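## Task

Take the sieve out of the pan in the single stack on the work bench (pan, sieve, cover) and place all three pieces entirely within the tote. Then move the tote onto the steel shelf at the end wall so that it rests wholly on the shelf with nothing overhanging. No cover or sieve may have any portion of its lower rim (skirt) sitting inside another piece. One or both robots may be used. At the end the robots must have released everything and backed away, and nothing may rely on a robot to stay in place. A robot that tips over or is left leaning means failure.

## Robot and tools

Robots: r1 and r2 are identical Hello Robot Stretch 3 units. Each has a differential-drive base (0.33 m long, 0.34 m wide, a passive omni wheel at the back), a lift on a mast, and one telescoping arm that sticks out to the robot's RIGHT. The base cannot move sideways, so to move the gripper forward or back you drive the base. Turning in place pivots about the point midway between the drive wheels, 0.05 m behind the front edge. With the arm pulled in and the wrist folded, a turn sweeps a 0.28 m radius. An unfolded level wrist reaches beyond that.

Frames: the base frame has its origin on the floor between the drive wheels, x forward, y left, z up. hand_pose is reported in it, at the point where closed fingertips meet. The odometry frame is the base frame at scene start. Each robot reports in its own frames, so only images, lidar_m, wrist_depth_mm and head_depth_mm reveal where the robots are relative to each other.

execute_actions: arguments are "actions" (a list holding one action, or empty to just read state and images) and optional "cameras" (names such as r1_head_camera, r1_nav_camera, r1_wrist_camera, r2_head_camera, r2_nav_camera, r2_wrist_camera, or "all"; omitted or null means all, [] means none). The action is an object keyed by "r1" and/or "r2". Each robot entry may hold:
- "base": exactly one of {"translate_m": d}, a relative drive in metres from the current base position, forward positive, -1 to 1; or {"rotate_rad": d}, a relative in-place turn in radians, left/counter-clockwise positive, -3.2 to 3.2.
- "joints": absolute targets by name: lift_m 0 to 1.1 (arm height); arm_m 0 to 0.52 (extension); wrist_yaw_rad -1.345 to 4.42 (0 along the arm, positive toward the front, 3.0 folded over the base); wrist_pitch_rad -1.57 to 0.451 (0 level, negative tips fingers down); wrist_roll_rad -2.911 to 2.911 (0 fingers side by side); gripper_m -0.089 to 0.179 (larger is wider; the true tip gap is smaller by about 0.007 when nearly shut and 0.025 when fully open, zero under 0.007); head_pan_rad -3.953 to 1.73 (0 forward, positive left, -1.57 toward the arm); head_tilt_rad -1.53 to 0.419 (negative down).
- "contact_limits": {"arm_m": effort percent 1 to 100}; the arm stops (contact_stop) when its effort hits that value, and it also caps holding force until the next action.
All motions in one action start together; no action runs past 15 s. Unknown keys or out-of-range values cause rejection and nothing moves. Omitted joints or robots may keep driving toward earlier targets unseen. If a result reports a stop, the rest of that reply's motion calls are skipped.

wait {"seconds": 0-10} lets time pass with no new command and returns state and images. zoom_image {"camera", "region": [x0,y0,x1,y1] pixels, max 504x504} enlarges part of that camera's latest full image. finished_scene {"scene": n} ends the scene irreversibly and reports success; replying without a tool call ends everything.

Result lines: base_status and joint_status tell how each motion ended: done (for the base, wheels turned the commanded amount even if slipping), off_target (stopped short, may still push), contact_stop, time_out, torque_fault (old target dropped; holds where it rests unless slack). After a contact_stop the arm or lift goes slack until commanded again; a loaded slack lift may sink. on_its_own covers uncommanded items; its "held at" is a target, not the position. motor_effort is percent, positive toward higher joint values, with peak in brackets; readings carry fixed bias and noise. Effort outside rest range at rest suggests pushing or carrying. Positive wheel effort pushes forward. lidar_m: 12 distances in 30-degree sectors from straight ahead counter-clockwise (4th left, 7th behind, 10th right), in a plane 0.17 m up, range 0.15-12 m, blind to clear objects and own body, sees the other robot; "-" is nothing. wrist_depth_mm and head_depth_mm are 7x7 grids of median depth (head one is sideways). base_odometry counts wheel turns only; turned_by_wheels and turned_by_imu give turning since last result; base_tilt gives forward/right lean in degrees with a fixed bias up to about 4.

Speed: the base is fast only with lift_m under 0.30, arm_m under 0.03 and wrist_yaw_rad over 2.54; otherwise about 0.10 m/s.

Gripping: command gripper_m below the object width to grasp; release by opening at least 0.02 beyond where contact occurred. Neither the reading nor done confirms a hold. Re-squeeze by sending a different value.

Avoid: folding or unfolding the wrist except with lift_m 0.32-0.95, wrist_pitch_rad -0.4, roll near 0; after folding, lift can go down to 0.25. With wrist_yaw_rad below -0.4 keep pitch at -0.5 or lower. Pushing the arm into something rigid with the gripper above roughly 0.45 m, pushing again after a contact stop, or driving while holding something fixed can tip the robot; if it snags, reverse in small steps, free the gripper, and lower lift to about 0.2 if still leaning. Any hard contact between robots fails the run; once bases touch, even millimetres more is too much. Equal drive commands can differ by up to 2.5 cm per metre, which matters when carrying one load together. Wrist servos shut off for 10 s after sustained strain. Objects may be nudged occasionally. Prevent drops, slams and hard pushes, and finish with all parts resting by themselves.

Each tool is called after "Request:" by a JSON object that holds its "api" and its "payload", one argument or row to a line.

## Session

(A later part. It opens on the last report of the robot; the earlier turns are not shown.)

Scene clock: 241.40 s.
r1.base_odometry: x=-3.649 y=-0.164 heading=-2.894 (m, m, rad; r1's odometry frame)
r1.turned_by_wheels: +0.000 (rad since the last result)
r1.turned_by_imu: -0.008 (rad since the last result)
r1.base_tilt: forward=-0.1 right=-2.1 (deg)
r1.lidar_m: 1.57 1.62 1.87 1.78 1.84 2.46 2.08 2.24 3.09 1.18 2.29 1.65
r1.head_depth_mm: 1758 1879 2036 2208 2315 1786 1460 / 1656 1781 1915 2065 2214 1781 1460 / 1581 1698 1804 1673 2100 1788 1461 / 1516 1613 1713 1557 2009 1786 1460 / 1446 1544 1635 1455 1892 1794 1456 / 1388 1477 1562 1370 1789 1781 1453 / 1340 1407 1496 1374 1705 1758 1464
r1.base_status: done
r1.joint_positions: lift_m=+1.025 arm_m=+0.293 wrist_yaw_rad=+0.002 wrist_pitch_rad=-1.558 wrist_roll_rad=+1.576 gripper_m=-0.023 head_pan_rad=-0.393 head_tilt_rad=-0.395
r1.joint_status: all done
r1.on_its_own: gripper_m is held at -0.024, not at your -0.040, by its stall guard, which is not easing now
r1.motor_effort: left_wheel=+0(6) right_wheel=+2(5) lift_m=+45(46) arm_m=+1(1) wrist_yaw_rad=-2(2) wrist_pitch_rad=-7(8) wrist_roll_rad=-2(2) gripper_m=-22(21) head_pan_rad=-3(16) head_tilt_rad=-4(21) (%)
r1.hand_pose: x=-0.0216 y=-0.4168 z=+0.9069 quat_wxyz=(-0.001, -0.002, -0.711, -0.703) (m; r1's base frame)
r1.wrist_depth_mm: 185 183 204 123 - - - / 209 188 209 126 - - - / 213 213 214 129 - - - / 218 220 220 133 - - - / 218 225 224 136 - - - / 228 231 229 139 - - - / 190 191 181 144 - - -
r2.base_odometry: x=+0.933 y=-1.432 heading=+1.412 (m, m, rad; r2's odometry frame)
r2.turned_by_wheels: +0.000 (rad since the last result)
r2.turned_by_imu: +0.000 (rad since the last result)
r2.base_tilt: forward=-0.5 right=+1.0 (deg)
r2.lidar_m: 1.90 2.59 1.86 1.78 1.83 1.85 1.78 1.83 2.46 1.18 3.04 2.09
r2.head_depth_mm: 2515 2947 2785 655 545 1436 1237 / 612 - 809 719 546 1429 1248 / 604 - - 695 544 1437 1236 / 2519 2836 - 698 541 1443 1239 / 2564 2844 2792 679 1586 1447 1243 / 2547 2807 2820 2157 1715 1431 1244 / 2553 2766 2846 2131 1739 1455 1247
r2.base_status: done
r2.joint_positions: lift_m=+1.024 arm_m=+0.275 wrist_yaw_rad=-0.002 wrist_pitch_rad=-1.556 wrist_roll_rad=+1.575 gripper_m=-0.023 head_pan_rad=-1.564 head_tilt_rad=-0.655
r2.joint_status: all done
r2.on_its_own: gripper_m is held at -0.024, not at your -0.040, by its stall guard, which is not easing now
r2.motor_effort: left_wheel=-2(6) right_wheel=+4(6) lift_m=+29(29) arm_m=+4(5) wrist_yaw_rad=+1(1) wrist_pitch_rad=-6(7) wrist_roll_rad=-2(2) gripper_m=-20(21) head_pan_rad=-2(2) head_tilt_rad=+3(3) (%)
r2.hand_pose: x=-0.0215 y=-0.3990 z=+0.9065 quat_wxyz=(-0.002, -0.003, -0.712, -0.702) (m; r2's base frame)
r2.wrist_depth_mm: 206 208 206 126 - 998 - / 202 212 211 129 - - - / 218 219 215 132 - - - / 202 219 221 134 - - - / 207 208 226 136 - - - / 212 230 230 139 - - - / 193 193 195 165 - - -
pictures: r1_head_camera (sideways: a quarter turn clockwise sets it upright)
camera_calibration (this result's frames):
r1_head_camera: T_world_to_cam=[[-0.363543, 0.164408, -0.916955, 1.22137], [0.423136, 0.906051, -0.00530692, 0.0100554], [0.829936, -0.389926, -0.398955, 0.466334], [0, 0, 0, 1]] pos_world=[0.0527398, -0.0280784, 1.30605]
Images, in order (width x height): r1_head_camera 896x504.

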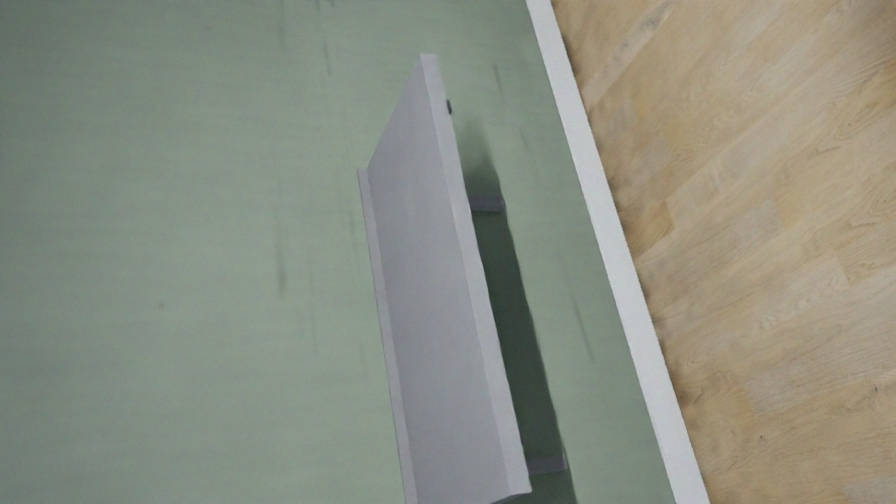

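Request:
{"api": "execute_actions", "payload": {
  "actions": [
    {"r1":{"base":{"translate_m":1},"joints":{"head_pan_rad":-1.2,"head_tilt_rad":-0.9}},"r2":{"base":{"translate_m":-1}}}
  ],
  "cameras": ["r1_head_camera","r2_nav_camera"]
}}

Request:
{"api": "execute_actions", "payload": {
  "actions": [
    {"r1":{"base":{"translate_m":0.3}},"r2":{"base":{"translate_m":-0.3}}}
  ],
  "cameras": ["r1_nav_camera","r2_nav_camera"]
}}

Scene clock: 254.50 s.
r1.base_odometry: x=-4.619 y=-0.410 heading=-2.894 (m, m, rad; r1's odometry frame)
r1.turned_by_wheels: +0.000 (rad since the last result)
r1.turned_by_imu: -0.009 (rad since the last result)
r1.base_tilt: forward=-0.1 right=-2.1 (deg)
r1.lidar_m: 0.58 0.60 0.80 1.80 1.86 2.51 3.06 3.16 3.07 1.18 0.84 0.61
r1.head_depth_mm: 2598 714 646 1465 1434 1272 1146 / 2643 2222 568 1531 1430 1269 1147 / 2607 953 1815 1634 1428 1266 1146 / 1873 929 771 704 1421 1266 1134 / 1375 921 769 659 587 1220 1133 / 1090 919 765 657 575 512 1102 / 959 915 765 654 574 510 1102
r1.base_status: done
r1.joint_positions: lift_m=+1.025 arm_m=+0.293 wrist_yaw_rad=+0.002 wrist_pitch_rad=-1.554 wrist_roll_rad=+1.576 gripper_m=-0.023 head_pan_rad=-1.193 head_tilt_rad=-0.888
r1.joint_status: all done
r1.on_its_own: gripper_m is held at -0.024, not at your -0.040, by its stall guard, which is not easing now
r1.motor_effort: left_wheel=+0(5) right_wheel=+2(6) lift_m=+45(46) arm_m=+1(1) wrist_yaw_rad=-2(2) wrist_pitch_rad=-9(10) wrist_roll_rad=-2(2) gripper_m=-22(22) head_pan_rad=-2(27) head_tilt_rad=-7(34) (%)
r1.hand_pose: x=-0.0216 y=-0.4178 z=+0.9068 quat_wxyz=(-0.001, -0.002, -0.713, -0.701) (m; r1's base frame)
r1.wrist_depth_mm: 186 184 203 123 999 995 984 / 209 188 209 126 - - - / 216 215 213 130 - - - / 218 220 219 133 - - - / 221 226 226 136 - - - / 230 230 230 140 - - - / 191 191 182 145 354 348 344
r2.base_odometry: x=+0.775 y=-2.419 heading=+1.412 (m, m, rad; r2's odometry frame)
r2.turned_by_wheels: +0.000 (rad since the last result)
r2.turned_by_imu: +0.001 (rad since the last result)
r2.base_tilt: forward=-0.5 right=+1.0 (deg)
r2.lidar_m: 2.90 2.55 1.83 1.75 1.14 0.81 0.78 0.80 1.08 1.19 3.10 3.04
r2.head_depth_mm: 2157 2179 1980 656 548 1434 1239 / 612 - 812 718 547 1444 1241 / 607 - - 698 546 1445 1241 / 2576 2891 - 698 545 1438 1238 / 2593 2863 2840 673 1582 1431 1249 / 2582 2809 2817 2133 1721 1441 1243 / 2570 2816 2818 2146 1716 1443 1243
r2.base_status: done
r2.joint_positions: lift_m=+1.024 arm_m=+0.275 wrist_yaw_rad=-0.002 wrist_pitch_rad=-1.553 wrist_roll_rad=+1.575 gripper_m=-0.023 head_pan_rad=-1.564 head_tilt_rad=-0.655
r2.joint_status: not commanded
r2.on_its_own: gripper_m is held at -0.024, not at your -0.040, by its stall guard, which is not easing now
r2.motor_effort: left_wheel=-2(6) right_wheel=+5(4) lift_m=+29(29) arm_m=+4(4) wrist_yaw_rad=+1(1) wrist_pitch_rad=-8(8) wrist_roll_rad=-2(2) gripper_m=-21(20) head_pan_rad=-2(3) head_tilt_rad=+3(3) (%)
r2.hand_pose: x=-0.0215 y=-0.4000 z=+0.9065 quat_wxyz=(-0.002, -0.003, -0.713, -0.701) (m; r2's base frame)
r2.wrist_depth_mm: 207 209 206 126 - 983 - / 201 213 211 129 - - - / 216 217 216 131 - - - / 203 219 219 135 - - - / 207 210 225 136 - - - / 209 229 230 140 - - - / 192 194 194 144 - - -
pictures: r1_head_camera (sideways: a quarter turn clockwise sets it upright), r2_nav_camera (sideways: a quarter turn counterclockwise sets it upright)
camera_calibration (this result's frames):
r1_head_camera: T_world_to_cam=[[-0.277975, 0.734847, -0.618652, 0.831992], [0.941941, 0.334806, -0.0255483, 0.0332326], [0.188354, -0.589835, -0.78525, 0.972773], [0, 0, 0, 1]] pos_world=[0.0167443, -0.0487372, 1.27943]
r2_nav_camera: T_world_to_cam=[[-0.00800788, -0.627813, 0.778323, -0.969042], [-0.998743, 0.0435291, 0.0248358, 0.0278894], [-0.0494719, -0.777146, -0.627372, 0.779194], [0, 0, 0, 1]] pos_world=[0.0586427, -0.00404279, 1.24238]
Images, in order (width x height): r1_head_camera 896x504, r2_nav_camera 672x504.

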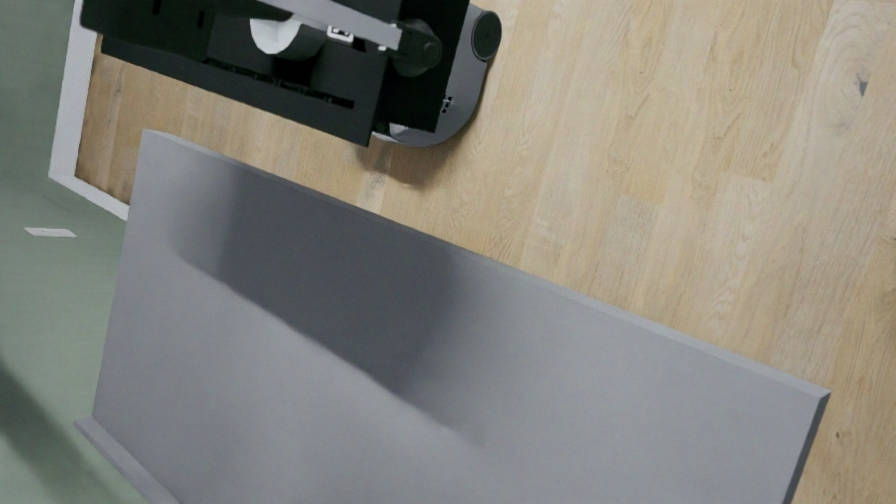

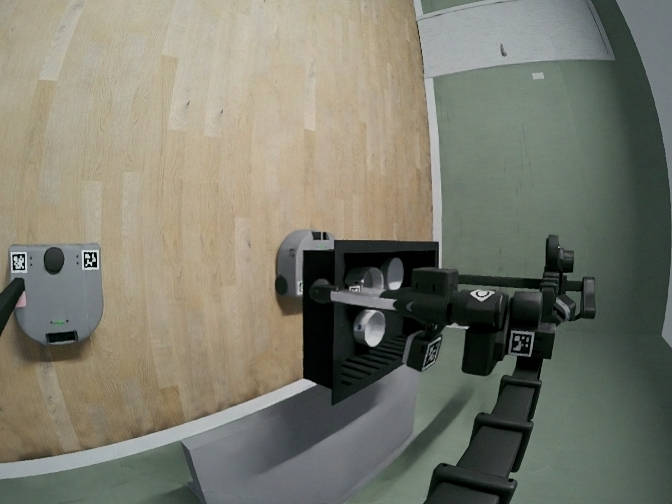

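Scene clock: 258.47 s.
r1.base_odometry: x=-4.910 y=-0.483 heading=-2.894 (m, m, rad; r1's odometry frame)
r1.turned_by_wheels: +0.000 (rad since the last result)
r1.turned_by_imu: -0.003 (rad since the last result)
r1.base_tilt: forward=-0.2 right=-2.3 (deg)
r1.lidar_m: 0.28 0.29 0.39 0.99 1.87 2.51 3.36 3.47 3.07 1.18 0.41 0.29
r1.head_depth_mm: 2578 713 647 628 583 517 466 / 2470 933 567 627 581 516 464 / 1320 930 775 663 578 514 464 / 893 902 772 661 579 513 463 / 677 758 753 660 576 513 472 / 544 597 661 644 575 511 481 / 455 491 532 583 566 510 761
r1.base_status: done
r1.joint_positions: lift_m=+1.025 arm_m=+0.293 wrist_yaw_rad=+0.002 wrist_pitch_rad=-1.554 wrist_roll_rad=+1.576 gripper_m=-0.023 head_pan_rad=-1.193 head_tilt_rad=-0.888
r1.joint_status: not commanded
r1.on_its_own: gripper_m is held at -0.024, not at your -0.040, by its stall guard, which is not easing now
r1.motor_effort: left_wheel=+0(6) right_wheel=+1(6) lift_m=+45(46) arm_m=+1(1) wrist_yaw_rad=-2(2) wrist_pitch_rad=-9(9) wrist_roll_rad=-2(2) gripper_m=-21(22) head_pan_rad=-2(2) head_tilt_rad=-7(7) (%)
r1.hand_pose: x=-0.0216 y=-0.4178 z=+0.9068 quat_wxyz=(-0.001, -0.002, -0.713, -0.701) (m; r1's base frame)
r1.wrist_depth_mm: 185 183 202 123 996 283 281 / 209 188 207 126 291 286 286 / 214 213 215 129 292 295 296 / 218 220 219 133 302 303 302 / 220 224 225 137 307 311 312 / 229 231 230 140 318 316 319 / 191 191 181 145 324 324 327
r2.base_odometry: x=+0.728 y=-2.715 heading=+1.412 (m, m, rad; r2's odometry frame)
r2.turned_by_wheels: +0.000 (rad since the last result)
r2.turned_by_imu: +0.000 (rad since the last result)
r2.base_tilt: forward=-0.6 right=+1.1 (deg)
r2.lidar_m: 3.19 2.54 1.82 1.75 0.70 0.50 0.48 0.49 0.67 1.19 3.10 3.32
r2.head_depth_mm: 1349 1354 1202 655 549 591 511 / 613 - 809 722 547 592 511 / 608 - - 702 546 594 509 / 2574 2842 - 697 544 1374 1218 / 2594 2845 2837 671 1595 1437 1245 / 2578 2872 2829 2128 1716 1438 1239 / 2555 2857 2840 2167 1725 1451 1240
r2.base_status: done
r2.joint_positions: lift_m=+1.024 arm_m=+0.275 wrist_yaw_rad=-0.002 wrist_pitch_rad=-1.552 wrist_roll_rad=+1.575 gripper_m=-0.023 head_pan_rad=-1.564 head_tilt_rad=-0.655
r2.joint_status: not commanded
r2.on_its_own: gripper_m is held at -0.024, not at your -0.040, by its stall guard, which is not easing now
r2.motor_effort: left_wheel=-2(6) right_wheel=+5(5) lift_m=+29(29) arm_m=+3(4) wrist_yaw_rad=+1(1) wrist_pitch_rad=-8(8) wrist_roll_rad=-2(2) gripper_m=-21(20) head_pan_rad=-1(2) head_tilt_rad=+3(3) (%)
r2.hand_pose: x=-0.0215 y=-0.4000 z=+0.9065 quat_wxyz=(-0.002, -0.003, -0.713, -0.701) (m; r2's base frame)
r2.wrist_depth_mm: 208 208 208 126 282 281 - / 203 213 210 128 287 289 - / 217 217 217 131 296 294 - / 204 219 220 135 301 302 - / 209 209 226 136 - - - / 212 230 229 139 - - - / 193 193 195 143 - - -
pictures: r1_nav_camera (sideways: a quarter turn counterclockwise sets it upright), r2_nav_camera (sideways: a quarter turn counterclockwise sets it upright)
camera_calibration (this result's frames):
r1_nav_camera: T_world_to_cam=[[0.255605, -0.763315, 0.59331, -0.730873], [-0.9345, -0.352334, -0.0506973, 0.118793], [0.247741, -0.54149, -0.803376, 0.999465], [0, 0, 0, 1]] pos_world=[0.0502178, 0.0251685, 1.2426]
r2_nav_camera: T_world_to_cam=[[-0.00800796, -0.627813, 0.778323, -0.969042], [-0.998743, 0.0435292, 0.0248358, 0.0278894], [-0.049472, -0.777146, -0.627372, 0.779194], [0, 0, 0, 1]] pos_world=[0.0586427, -0.0040428, 1.24238]
Images, in order (width x height): r1_nav_camera 672x504, r2_nav_camera 672x504.

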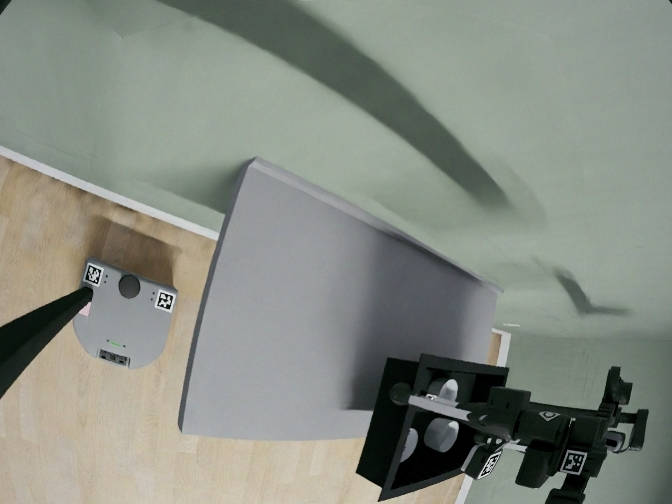

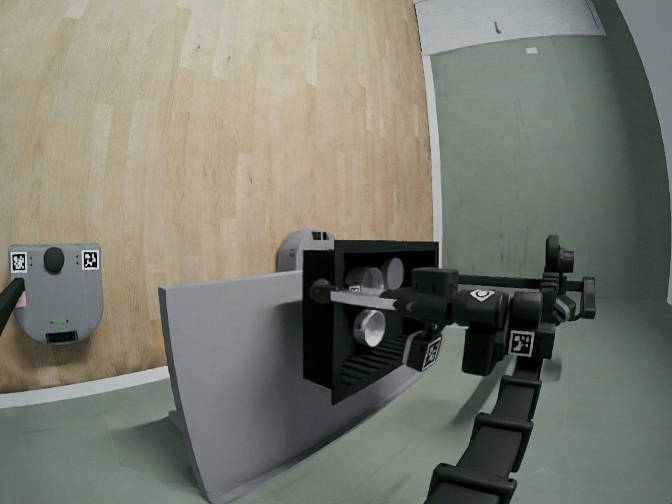

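Request:
{"api": "execute_actions", "payload": {
  "actions": [
    {"r1":{"base":{"translate_m":0.14}},"r2":{"base":{"translate_m":-0.14}}}
  ],
  "cameras": []
}}

Request:
{"api": "execute_actions", "payload": {
  "actions": [
    {"r1":{"joints":{"lift_m":0.95}},"r2":{"joints":{"lift_m":0.95}}}
  ],
  "cameras": ["r2_head_camera","r2_nav_camera"]
}}

Scene clock: 261.60 s.
r1.base_odometry: x=-5.045 y=-0.518 heading=-2.894 (m, m, rad; r1's odometry frame)
r1.turned_by_wheels: +0.000 (rad since the last result)
r1.turned_by_imu: -0.002 (rad since the last result)
r1.base_tilt: forward=-0.2 right=-2.2 (deg)
r1.lidar_m: - 0.15 0.19 0.50 1.88 2.51 3.76 3.59 3.06 0.61 0.21 0.15
r1.head_depth_mm: 2536 713 648 627 583 517 466 / 1200 930 568 627 582 516 465 / 630 805 758 663 580 515 464 / 427 499 602 641 578 515 463 / 323 363 414 482 548 512 468 / - 297 315 353 402 466 473 / - - - 295 311 345 392
r1.base_status: done
r1.joint_positions: lift_m=+1.025 arm_m=+0.293 wrist_yaw_rad=+0.002 wrist_pitch_rad=-1.554 wrist_roll_rad=+1.576 gripper_m=-0.023 head_pan_rad=-1.193 head_tilt_rad=-0.888
r1.joint_status: not commanded
r1.on_its_own: gripper_m is held at -0.024, not at your -0.040, by its stall guard, which is not easing now
r1.motor_effort: left_wheel=+0(5) right_wheel=+1(7) lift_m=+45(45) arm_m=+1(1) wrist_yaw_rad=-2(2) wrist_pitch_rad=-9(10) wrist_roll_rad=-2(2) gripper_m=-21(20) head_pan_rad=-2(2) head_tilt_rad=-7(7) (%)
r1.hand_pose: x=-0.0216 y=-0.4178 z=+0.9068 quat_wxyz=(-0.001, -0.002, -0.713, -0.701) (m; r1's base frame)
r1.wrist_depth_mm: 185 183 203 124 279 280 282 / 209 188 209 126 290 289 289 / 214 214 213 130 293 294 294 / 218 220 220 133 303 302 302 / 222 227 225 137 311 303 307 / 233 231 231 140 317 319 316 / 191 192 181 145 327 325 323
r2.base_odometry: x=+0.706 y=-2.854 heading=+1.412 (m, m, rad; r2's odometry frame)
r2.turned_by_wheels: +0.000 (rad since the last result)
r2.turned_by_imu: +0.000 (rad since the last result)
r2.base_tilt: forward=-0.5 right=+1.1 (deg)
r2.lidar_m: 3.34 2.54 1.82 1.47 0.49 0.36 0.34 0.35 0.47 1.19 3.13 4.19
r2.head_depth_mm: 953 967 927 651 548 593 509 / 613 - 814 719 548 593 510 / 607 - - 701 546 592 511 / 2586 2853 - 700 544 592 510 / 2608 2822 2838 674 656 593 511 / 2585 2900 2830 2145 1628 623 510 / 2547 2831 2812 2151 1724 1443 1240
r2.base_status: done
r2.joint_positions: lift_m=+1.024 arm_m=+0.275 wrist_yaw_rad=-0.002 wrist_pitch_rad=-1.552 wrist_roll_rad=+1.575 gripper_m=-0.023 head_pan_rad=-1.564 head_tilt_rad=-0.655
r2.joint_status: not commanded
r2.on_its_own: gripper_m is held at -0.024, not at your -0.040, by its stall guard, which is not easing now
r2.motor_effort: left_wheel=-2(7) right_wheel=+4(6) lift_m=+29(29) arm_m=+4(4) wrist_yaw_rad=+1(1) wrist_pitch_rad=-8(8) wrist_roll_rad=-2(2) gripper_m=-21(20) head_pan_rad=-2(2) head_tilt_rad=+2(2) (%)
r2.hand_pose: x=-0.0215 y=-0.4000 z=+0.9065 quat_wxyz=(-0.002, -0.003, -0.713, -0.701) (m; r2's base frame)
r2.wrist_depth_mm: 206 207 208 126 281 282 687 / 200 213 212 128 288 287 - / 217 217 216 132 294 293 - / 203 220 220 135 301 298 - / 208 210 226 137 308 308 - / 211 229 230 139 311 318 - / 192 193 195 144 323 - -
pictures: none
No camera images: the call's "cameras" was empty. Leave "cameras" out to get every camera's image.

Scene clock: 263.10 s.
r1.base_odometry: x=-5.045 y=-0.518 heading=-2.894 (m, m, rad; r1's odometry frame)
r1.turned_by_wheels: +0.000 (rad since the last result)
r1.turned_by_imu: +0.000 (rad since the last result)
r1.base_tilt: forward=-0.2 right=-2.2 (deg)
r1.lidar_m: - 0.15 0.20 0.50 1.87 2.51 3.76 3.58 3.07 0.62 0.21 0.15
r1.head_depth_mm: 2590 889 - 599 583 518 465 / 1202 933 716 606 580 516 465 / 631 805 760 661 580 515 464 / 427 499 603 641 578 514 462 / 323 362 414 481 547 512 468 / - 297 315 353 402 465 474 / - - - 295 311 345 392
r1.base_status: not commanded
r1.joint_positions: lift_m=+0.950 arm_m=+0.293 wrist_yaw_rad=+0.002 wrist_pitch_rad=-1.554 wrist_roll_rad=+1.576 gripper_m=-0.023 head_pan_rad=-1.193 head_tilt_rad=-0.888
r1.joint_status: all done
r1.on_its_own: gripper_m is held at -0.024, not at your -0.040, by its stall guard, which is not easing now
r1.motor_effort: left_wheel=+1(0) right_wheel=+1(1) lift_m=+36(41) arm_m=+1(1) wrist_yaw_rad=-2(2) wrist_pitch_rad=-9(10) wrist_roll_rad=-2(2) gripper_m=-21(21) head_pan_rad=-3(3) head_tilt_rad=-6(6) (%)
r1.hand_pose: x=-0.0216 y=-0.4178 z=+0.8321 quat_wxyz=(-0.001, -0.002, -0.713, -0.701) (m; r1's base frame)
r1.wrist_depth_mm: 185 183 202 123 211 211 210 / 209 188 208 126 216 217 215 / 215 214 213 130 221 221 221 / 218 222 220 133 227 227 226 / 221 225 225 136 232 230 231 / 230 231 229 140 238 238 239 / 191 191 181 145 246 245 244
r2.base_odometry: x=+0.706 y=-2.854 heading=+1.412 (m, m, rad; r2's odometry frame)
r2.turned_by_wheels: +0.000 (rad since the last result)
r2.turned_by_imu: +0.000 (rad since the last result)
r2.base_tilt: forward=-0.6 right=+1.1 (deg)
r2.lidar_m: 3.33 2.54 1.82 1.47 0.50 0.36 0.34 0.35 0.47 1.19 3.14 4.15
r2.head_depth_mm: 953 939 - 728 622 578 511 / 1225 694 - 796 701 578 510 / 884 690 - - 683 580 509 / 1049 2859 2849 - 688 580 511 / 2547 2869 2810 825 637 594 511 / 2588 2846 2850 2153 1639 623 511 / 2595 2832 2831 2152 1723 1451 1237
r2.base_status: not commanded
r2.joint_positions: lift_m=+0.950 arm_m=+0.275 wrist_yaw_rad=-0.002 wrist_pitch_rad=-1.552 wrist_roll_rad=+1.575 gripper_m=-0.023 head_pan_rad=-1.564 head_tilt_rad=-0.655
r2.joint_status: all done
r2.on_its_own: gripper_m is held at -0.024, not at your -0.040, by its stall guard, which is not easing now
r2.motor_effort: left_wheel=-2(2) right_wheel=+5(4) lift_m=+13(26) arm_m=+3(5) wrist_yaw_rad=+1(1) wrist_pitch_rad=-8(8) wrist_roll_rad=-2(1) gripper_m=-20(21) head_pan_rad=-3(2) head_tilt_rad=+3(3) (%)
r2.hand_pose: x=-0.0215 y=-0.4000 z=+0.8324 quat_wxyz=(-0.002, -0.003, -0.713, -0.701) (m; r2's base frame)
r2.wrist_depth_mm: 207 208 207 126 213 212 211 / 201 213 212 129 217 216 216 / 217 216 216 132 221 220 221 / 203 219 221 134 227 225 228 / 208 208 225 137 231 232 232 / 212 230 231 139 237 237 239 / 192 193 196 144 242 241 -
pictures: r2_head_camera (sideways: a quarter turn clockwise sets it upright), r2_nav_camera (sideways: a quarter turn counterclockwise sets it upright)
camera_calibration (this result's frames):
r2_head_camera: T_world_to_cam=[[-0.00893233, 0.580943, -0.813895, 1.07654], [0.99992, -0.00214504, -0.012505, 0.0120456], [-0.00901052, -0.813942, -0.580877, 0.710713], [0, 0, 0, 1]] pos_world=[0.00397531, -0.0469036, 1.28918]
r2_nav_camera: T_world_to_cam=[[-0.00800803, -0.627813, 0.778323, -0.969042], [-0.998743, 0.0435293, 0.0248358, 0.0278894], [-0.0494721, -0.777146, -0.627372, 0.779194], [0, 0, 0, 1]] pos_world=[0.0586427, -0.0040428, 1.24238]
Images, in order (width x height): r2_head_camera 896x504, r2_nav_camera 672x504.

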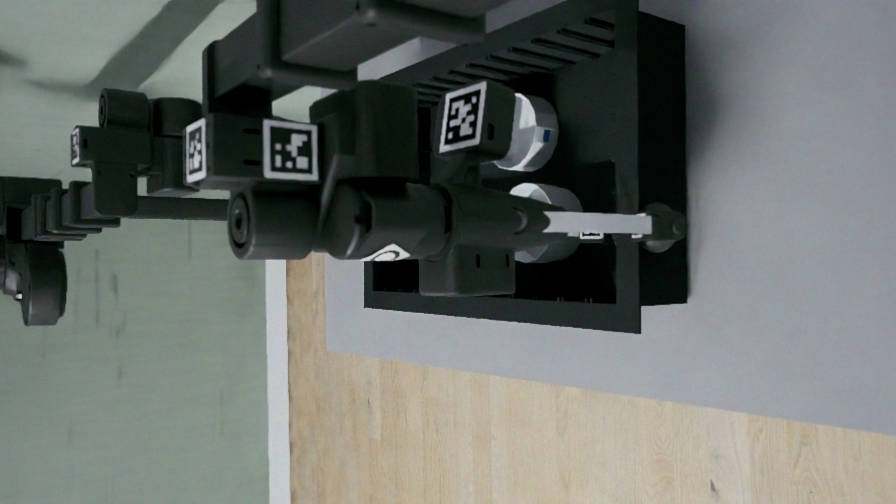

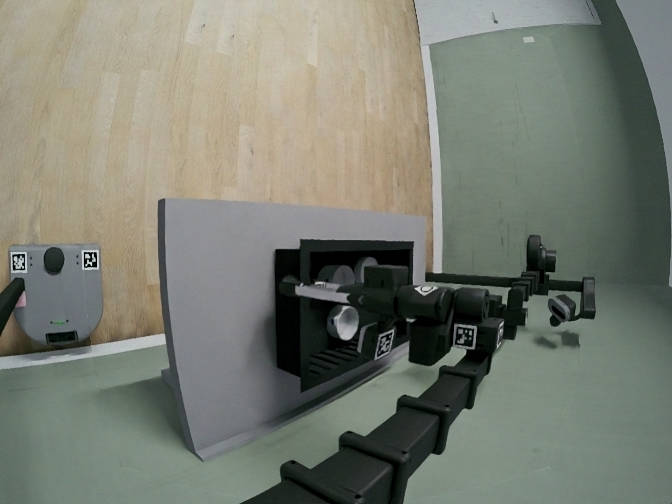

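Request:
{"api": "execute_actions", "payload": {
  "actions": [
    {"r1":{"joints":{"lift_m":0.946}},"r2":{"joints":{"lift_m":0.946}}}
  ],
  "cameras": []
}}

Request:
{"api": "execute_actions", "payload": {
  "actions": [
    {"r1":{"joints":{"gripper_m":0.08}},"r2":{"joints":{"gripper_m":0.08}}}
  ],
  "cameras": []
}}

Request:
{"api": "execute_actions", "payload": {
  "actions": [
    {"r1":{"joints":{"lift_m":1.05}},"r2":{"joints":{"lift_m":1.05}}}
  ],
  "cameras": []
}}

Request:
{"api": "execute_actions", "payload": {
  "actions": [
    {"r1":{"joints":{"arm_m":0.1}},"r2":{"joints":{"arm_m":0.1}}}
  ],
  "cameras": ["r2_head_camera"]
}}

Request:
{"api": "finished_scene", "payload": {
  "scene": 2
}}

Scene clock: 264.60 s.
r1.base_odometry: x=-5.045 y=-0.518 heading=-2.894 (m, m, rad; r1's odometry frame)
r1.turned_by_wheels: +0.000 (rad since the last result)
r1.turned_by_imu: +0.000 (rad since the last result)
r1.base_tilt: forward=-0.1 right=-2.2 (deg)
r1.lidar_m: - 0.15 0.19 0.49 1.87 2.51 3.73 3.58 3.06 0.61 0.21 0.15
r1.head_depth_mm: 2608 967 - 662 582 518 466 / 1202 935 723 611 581 516 465 / 632 805 760 663 579 514 463 / 427 500 603 637 578 513 462 / 323 362 413 482 547 511 468 / - 297 315 353 402 465 475 / - - - 295 311 345 392
r1.base_status: not commanded
r1.joint_positions: lift_m=+0.946 arm_m=+0.293 wrist_yaw_rad=+0.002 wrist_pitch_rad=-1.554 wrist_roll_rad=+1.576 gripper_m=-0.023 head_pan_rad=-1.193 head_tilt_rad=-0.888
r1.joint_status: all done
r1.on_its_own: gripper_m is held at -0.024, not at your -0.040, by its stall guard, which is not easing now
r1.motor_effort: left_wheel=+0(0) right_wheel=+1(1) lift_m=+36(38) arm_m=+1(1) wrist_yaw_rad=-2(2) wrist_pitch_rad=-9(9) wrist_roll_rad=-2(2) gripper_m=-22(21) head_pan_rad=-3(2) head_tilt_rad=-6(6) (%)
r1.hand_pose: x=-0.0216 y=-0.4178 z=+0.8281 quat_wxyz=(-0.001, -0.002, -0.713, -0.701) (m; r1's base frame)
r1.wrist_depth_mm: 185 183 203 123 207 206 207 / 210 188 209 126 212 212 212 / 214 214 214 130 217 216 216 / 218 220 218 133 223 224 224 / 221 225 225 136 230 228 228 / 230 231 231 139 235 234 234 / 191 192 182 144 240 241 240
r2.base_odometry: x=+0.706 y=-2.854 heading=+1.412 (m, m, rad; r2's odometry frame)
r2.turned_by_wheels: +0.000 (rad since the last result)
r2.turned_by_imu: +0.000 (rad since the last result)
r2.base_tilt: forward=-0.5 right=+1.0 (deg)
r2.lidar_m: 3.34 2.54 1.82 1.47 0.50 0.36 0.34 0.35 0.47 1.19 3.12 4.14
r2.head_depth_mm: 956 962 - 736 627 579 511 / 1235 695 - 808 704 581 509 / 882 717 - - 686 582 510 / 1046 2825 2809 - 685 579 509 / 2598 2843 2797 825 650 594 511 / 2595 2879 2805 2122 1617 623 510 / 2578 2804 2817 2150 1729 1446 1246
r2.base_status: not commanded
r2.joint_positions: lift_m=+0.946 arm_m=+0.275 wrist_yaw_rad=-0.002 wrist_pitch_rad=-1.552 wrist_roll_rad=+1.575 gripper_m=-0.023 head_pan_rad=-1.564 head_tilt_rad=-0.655
r2.joint_status: all done
r2.on_its_own: gripper_m is held at -0.024, not at your -0.040, by its stall guard, which is not easing now
r2.motor_effort: left_wheel=-2(2) right_wheel=+4(4) lift_m=+13(12) arm_m=+4(4) wrist_yaw_rad=+1(1) wrist_pitch_rad=-8(8) wrist_roll_rad=-2(2) gripper_m=-21(21) head_pan_rad=-3(3) head_tilt_rad=+2(3) (%)
r2.hand_pose: x=-0.0215 y=-0.4000 z=+0.8284 quat_wxyz=(-0.002, -0.003, -0.713, -0.701) (m; r2's base frame)
r2.wrist_depth_mm: 207 208 207 126 210 208 207 / 201 212 212 129 214 213 212 / 218 217 215 131 218 217 216 / 204 222 221 134 222 221 223 / 207 211 225 136 227 227 228 / 220 231 231 139 233 232 234 / 191 193 195 143 239 235 238
pictures: none
No camera images: the call's "cameras" was empty. Leave "cameras" out to get every camera's image.

Scene clock: 266.13 s.
r1.base_odometry: x=-5.045 y=-0.518 heading=-2.894 (m, m, rad; r1's odometry frame)
r1.turned_by_wheels: +0.000 (rad since the last result)
r1.turned_by_imu: +0.000 (rad since the last result)
r1.base_tilt: forward=-0.3 right=-2.4 (deg)
r1.lidar_m: - 0.15 0.19 0.50 1.87 2.51 3.75 3.58 3.05 0.62 0.21 0.15
r1.head_depth_mm: 2606 966 - 603 583 518 466 / 1203 933 723 602 579 515 464 / 631 804 761 662 580 515 463 / 427 500 604 639 577 513 462 / 323 362 414 483 547 511 468 / - 297 315 353 402 466 474 / - - - 295 311 345 392
r1.base_status: not commanded
r1.joint_positions: lift_m=+0.946 arm_m=+0.293 wrist_yaw_rad=+0.002 wrist_pitch_rad=-1.560 wrist_roll_rad=+1.576 gripper_m=+0.080 head_pan_rad=-1.193 head_tilt_rad=-0.888
r1.joint_status: all done
r1.motor_effort: left_wheel=+0(0) right_wheel=+1(0) lift_m=+36(36) arm_m=+1(1) wrist_yaw_rad=-2(2) wrist_pitch_rad=-6(12) wrist_roll_rad=-2(2) gripper_m=-1(83) head_pan_rad=-2(3) head_tilt_rad=-7(7) (%)
r1.hand_pose: x=-0.0216 y=-0.4162 z=+0.8283 quat_wxyz=(-0.001, -0.002, -0.711, -0.704) (m; r1's base frame)
r1.wrist_depth_mm: 186 184 204 125 207 208 209 / 210 188 209 128 213 213 212 / 215 213 215 131 218 219 219 / 219 220 222 135 223 224 224 / 213 226 223 138 228 229 230 / 231 230 231 142 237 234 236 / 192 186 191 146 242 241 242
r2.base_odometry: x=+0.706 y=-2.854 heading=+1.412 (m, m, rad; r2's odometry frame)
r2.turned_by_wheels: +0.000 (rad since the last result)
r2.turned_by_imu: +0.000 (rad since the last result)
r2.base_tilt: forward=-0.5 right=+1.0 (deg)
r2.lidar_m: 3.34 2.54 1.82 1.47 0.50 0.36 0.34 0.35 0.47 1.18 3.13 4.17
r2.head_depth_mm: 954 962 - 733 626 581 510 / 1242 691 - 807 703 579 510 / 883 715 - - 685 579 511 / 1055 2869 2865 - 698 571 510 / 2583 2938 2858 827 649 594 511 / 2569 2860 2825 2127 1619 622 510 / 2579 2813 2857 2149 1730 1447 1243
r2.base_status: not commanded
r2.joint_positions: lift_m=+0.946 arm_m=+0.275 wrist_yaw_rad=-0.002 wrist_pitch_rad=-1.560 wrist_roll_rad=+1.575 gripper_m=+0.080 head_pan_rad=-1.564 head_tilt_rad=-0.655
r2.joint_status: all done
r2.motor_effort: left_wheel=-1(1) right_wheel=+3(4) lift_m=+13(12) arm_m=+3(4) wrist_yaw_rad=+2(2) wrist_pitch_rad=-4(10) wrist_roll_rad=-2(2) gripper_m=+0(83) head_pan_rad=-2(2) head_tilt_rad=+3(3) (%)
r2.hand_pose: x=-0.0215 y=-0.3980 z=+0.8286 quat_wxyz=(-0.002, -0.002, -0.710, -0.704) (m; r2's base frame)
r2.wrist_depth_mm: 206 207 207 126 210 207 210 / 204 213 211 130 214 213 215 / 217 216 218 213 218 218 218 / 203 219 221 220 224 222 222 / 209 222 225 138 226 228 230 / 218 231 231 142 - 232 235 / 188 192 187 144 239 237 -
pictures: none
No camera images: the call's "cameras" was empty. Leave "cameras" out to get every camera's image.

Scene clock: 267.90 s.
r1.base_odometry: x=-5.045 y=-0.518 heading=-2.894 (m, m, rad; r1's odometry frame)
r1.turned_by_wheels: +0.000 (rad since the last result)
r1.turned_by_imu: +0.000 (rad since the last result)
r1.base_tilt: forward=-0.2 right=-2.2 (deg)
r1.lidar_m: - 0.15 0.19 0.50 1.87 2.51 3.74 3.58 3.07 0.62 0.21 0.15
r1.head_depth_mm: 2585 818 786 590 582 517 466 / 1208 936 738 603 581 516 464 / 630 807 758 662 579 515 463 / 427 500 603 640 577 513 462 / 323 362 414 482 547 512 468 / - 297 315 353 402 466 475 / - - - 295 310 345 392
r1.base_status: not commanded
r1.joint_positions: lift_m=+1.050 arm_m=+0.293 wrist_yaw_rad=+0.002 wrist_pitch_rad=-1.561 wrist_roll_rad=+1.576 gripper_m=+0.080 head_pan_rad=-1.193 head_tilt_rad=-0.888
r1.joint_status: all done
r1.motor_effort: left_wheel=+2(0) right_wheel=+1(1) lift_m=+41(38) arm_m=+1(1) wrist_yaw_rad=-2(2) wrist_pitch_rad=-6(6) wrist_roll_rad=-2(2) gripper_m=+0(1) head_pan_rad=-1(2) head_tilt_rad=-7(6) (%)
r1.hand_pose: x=-0.0216 y=-0.4160 z=+0.9321 quat_wxyz=(-0.001, -0.002, -0.710, -0.704) (m; r1's base frame)
r1.wrist_depth_mm: 297 303 301 302 307 304 304 / 289 313 290 306 311 312 315 / 315 315 319 317 321 325 321 / 321 323 324 324 325 327 328 / 329 328 331 334 337 337 335 / 254 253 254 270 349 347 344 / 352 350 351 347 349 350 350
r2.base_odometry: x=+0.706 y=-2.854 heading=+1.412 (m, m, rad; r2's odometry frame)
r2.turned_by_wheels: +0.000 (rad since the last result)
r2.turned_by_imu: +0.000 (rad since the last result)
r2.base_tilt: forward=-0.5 right=+1.0 (deg)
r2.lidar_m: 3.33 2.54 1.82 1.47 0.49 0.36 0.34 0.35 0.47 1.19 3.12 4.19
r2.head_depth_mm: - 961 975 863 625 580 510 / - - 1179 823 705 578 511 / - - 1073 868 706 581 509 / 2568 2900 - 848 688 577 510 / 2572 2852 2851 826 650 593 512 / 2593 2882 2853 2137 1635 622 511 / 2609 2818 2810 2143 1719 1439 1246
r2.base_status: not commanded
r2.joint_positions: lift_m=+1.050 arm_m=+0.275 wrist_yaw_rad=-0.002 wrist_pitch_rad=-1.561 wrist_roll_rad=+1.574 gripper_m=+0.080 head_pan_rad=-1.564 head_tilt_rad=-0.655
r2.joint_status: all done
r2.motor_effort: left_wheel=-1(1) right_wheel=+3(3) lift_m=+27(29) arm_m=+4(4) wrist_yaw_rad=+0(1) wrist_pitch_rad=-4(4) wrist_roll_rad=-2(2) gripper_m=+0(1) head_pan_rad=-2(2) head_tilt_rad=+3(3) (%)
r2.hand_pose: x=-0.0215 y=-0.3978 z=+0.9318 quat_wxyz=(-0.002, -0.002, -0.710, -0.704) (m; r2's base frame)
r2.wrist_depth_mm: 306 301 306 279 304 308 675 / 314 309 309 311 314 313 - / 320 316 316 317 321 321 - / 305 305 328 329 326 330 - / 321 329 333 334 335 338 - / 255 260 258 285 - 347 - / - - - - - - -
pictures: none
No camera images: the call's "cameras" was empty. Leave "cameras" out to get every camera's image.

Scene clock: 270.57 s.
r1.base_odometry: x=-5.045 y=-0.518 heading=-2.894 (m, m, rad; r1's odometry frame)
r1.turned_by_wheels: +0.000 (rad since the last result)
r1.turned_by_imu: -0.001 (rad since the last result)
r1.base_tilt: forward=-0.3 right=-2.1 (deg)
r1.lidar_m: - 0.15 0.20 0.50 1.87 2.52 3.76 3.59 3.06 0.61 0.21 0.15
r1.head_depth_mm: 2618 827 - - 563 517 466 / 1205 935 777 597 581 501 466 / 630 803 761 664 580 514 463 / 427 499 602 640 578 514 462 / 323 362 413 482 548 512 468 / - 297 315 353 401 465 474 / - - - 295 311 345 391
r1.base_status: not commanded
r1.joint_positions: lift_m=+1.050 arm_m=+0.100 wrist_yaw_rad=+0.002 wrist_pitch_rad=-1.562 wrist_roll_rad=+1.576 gripper_m=+0.080 head_pan_rad=-1.193 head_tilt_rad=-0.889
r1.joint_status: all done
r1.motor_effort: left_wheel=+1(1) right_wheel=+1(0) lift_m=+41(41) arm_m=-2(3) wrist_yaw_rad=-2(2) wrist_pitch_rad=-5(5) wrist_roll_rad=-2(2) gripper_m=+0(1) head_pan_rad=-2(2) head_tilt_rad=-6(6) (%)
r1.hand_pose: x=-0.0216 y=-0.2232 z=+0.9321 quat_wxyz=(-0.001, -0.002, -0.710, -0.704) (m; r1's base frame)
r1.wrist_depth_mm: 263 305 306 308 305 - - / 263 313 313 314 312 - - / 262 317 320 319 320 - - / 256 327 326 330 328 - - / 277 333 333 337 337 694 680 / 253 348 349 346 345 480 468 / 349 349 354 355 352 364 360
r2.base_odometry: x=+0.706 y=-2.854 heading=+1.412 (m, m, rad; r2's odometry frame)
r2.turned_by_wheels: +0.000 (rad since the last result)
r2.turned_by_imu: +0.001 (rad since the last result)
r2.base_tilt: forward=-0.4 right=+1.1 (deg)
r2.lidar_m: 3.32 2.53 1.82 1.47 0.50 0.35 0.34 0.35 0.47 1.19 3.12 4.16
r2.head_depth_mm: - - - - - 577 511 / 823 - - - 668 579 511 / 826 - - - - 572 515 / 2603 2876 2905 - - 581 510 / 2581 2889 2808 853 693 593 510 / 2599 2817 2842 2132 1635 621 511 / 2569 2851 2802 2138 1737 1444 1236
r2.base_status: not commanded
r2.joint_positions: lift_m=+1.050 arm_m=+0.100 wrist_yaw_rad=+0.000 wrist_pitch_rad=-1.562 wrist_roll_rad=+1.573 gripper_m=+0.080 head_pan_rad=-1.564 head_tilt_rad=-0.655
r2.joint_status: all done
r2.motor_effort: left_wheel=-1(1) right_wheel=+3(3) lift_m=+27(27) arm_m=-4(5) wrist_yaw_rad=+0(1) wrist_pitch_rad=-4(4) wrist_roll_rad=-1(2) gripper_m=+0(0) head_pan_rad=-2(2) head_tilt_rad=+3(3) (%)
r2.hand_pose: x=-0.0215 y=-0.2232 z=+0.9318 quat_wxyz=(-0.001, -0.001, -0.710, -0.704) (m; r2's base frame)
r2.wrist_depth_mm: 287 307 306 307 694 685 680 / 310 305 316 317 - - - / 317 307 322 320 - - - / 323 307 327 328 - - - / 334 311 333 338 - - - / 256 343 346 342 - - - / - - - - - - -
pictures: r2_head_camera (sideways: a quarter turn clockwise sets it upright)
camera_calibration (this result's frames):
r2_head_camera: T_world_to_cam=[[-0.00893236, 0.580938, -0.813899, 1.07655], [0.99992, -0.00214499, -0.0125049, 0.0120455], [-0.0090104, -0.813945, -0.580872, 0.710707], [0, 0, 0, 1]] pos_world=[0.00397532, -0.0469037, 1.28918]
Images, in order (width x height): r2_head_camera 896x504.

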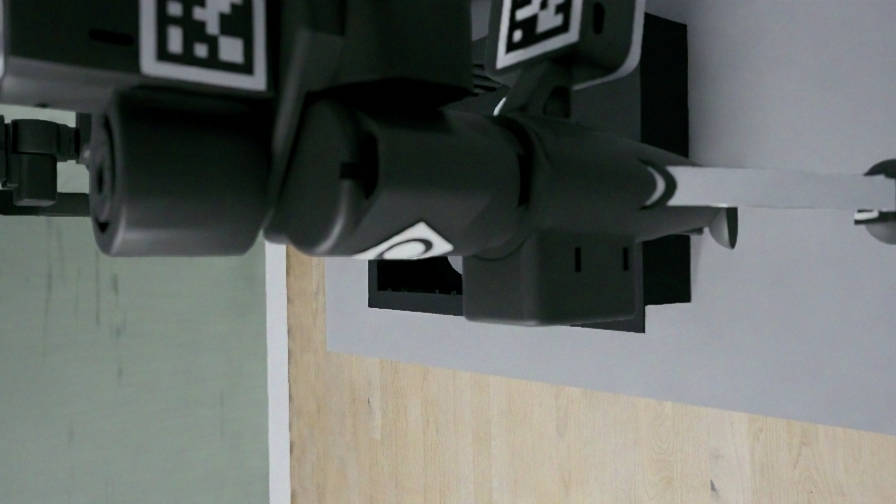

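The scene is finished: the task was done.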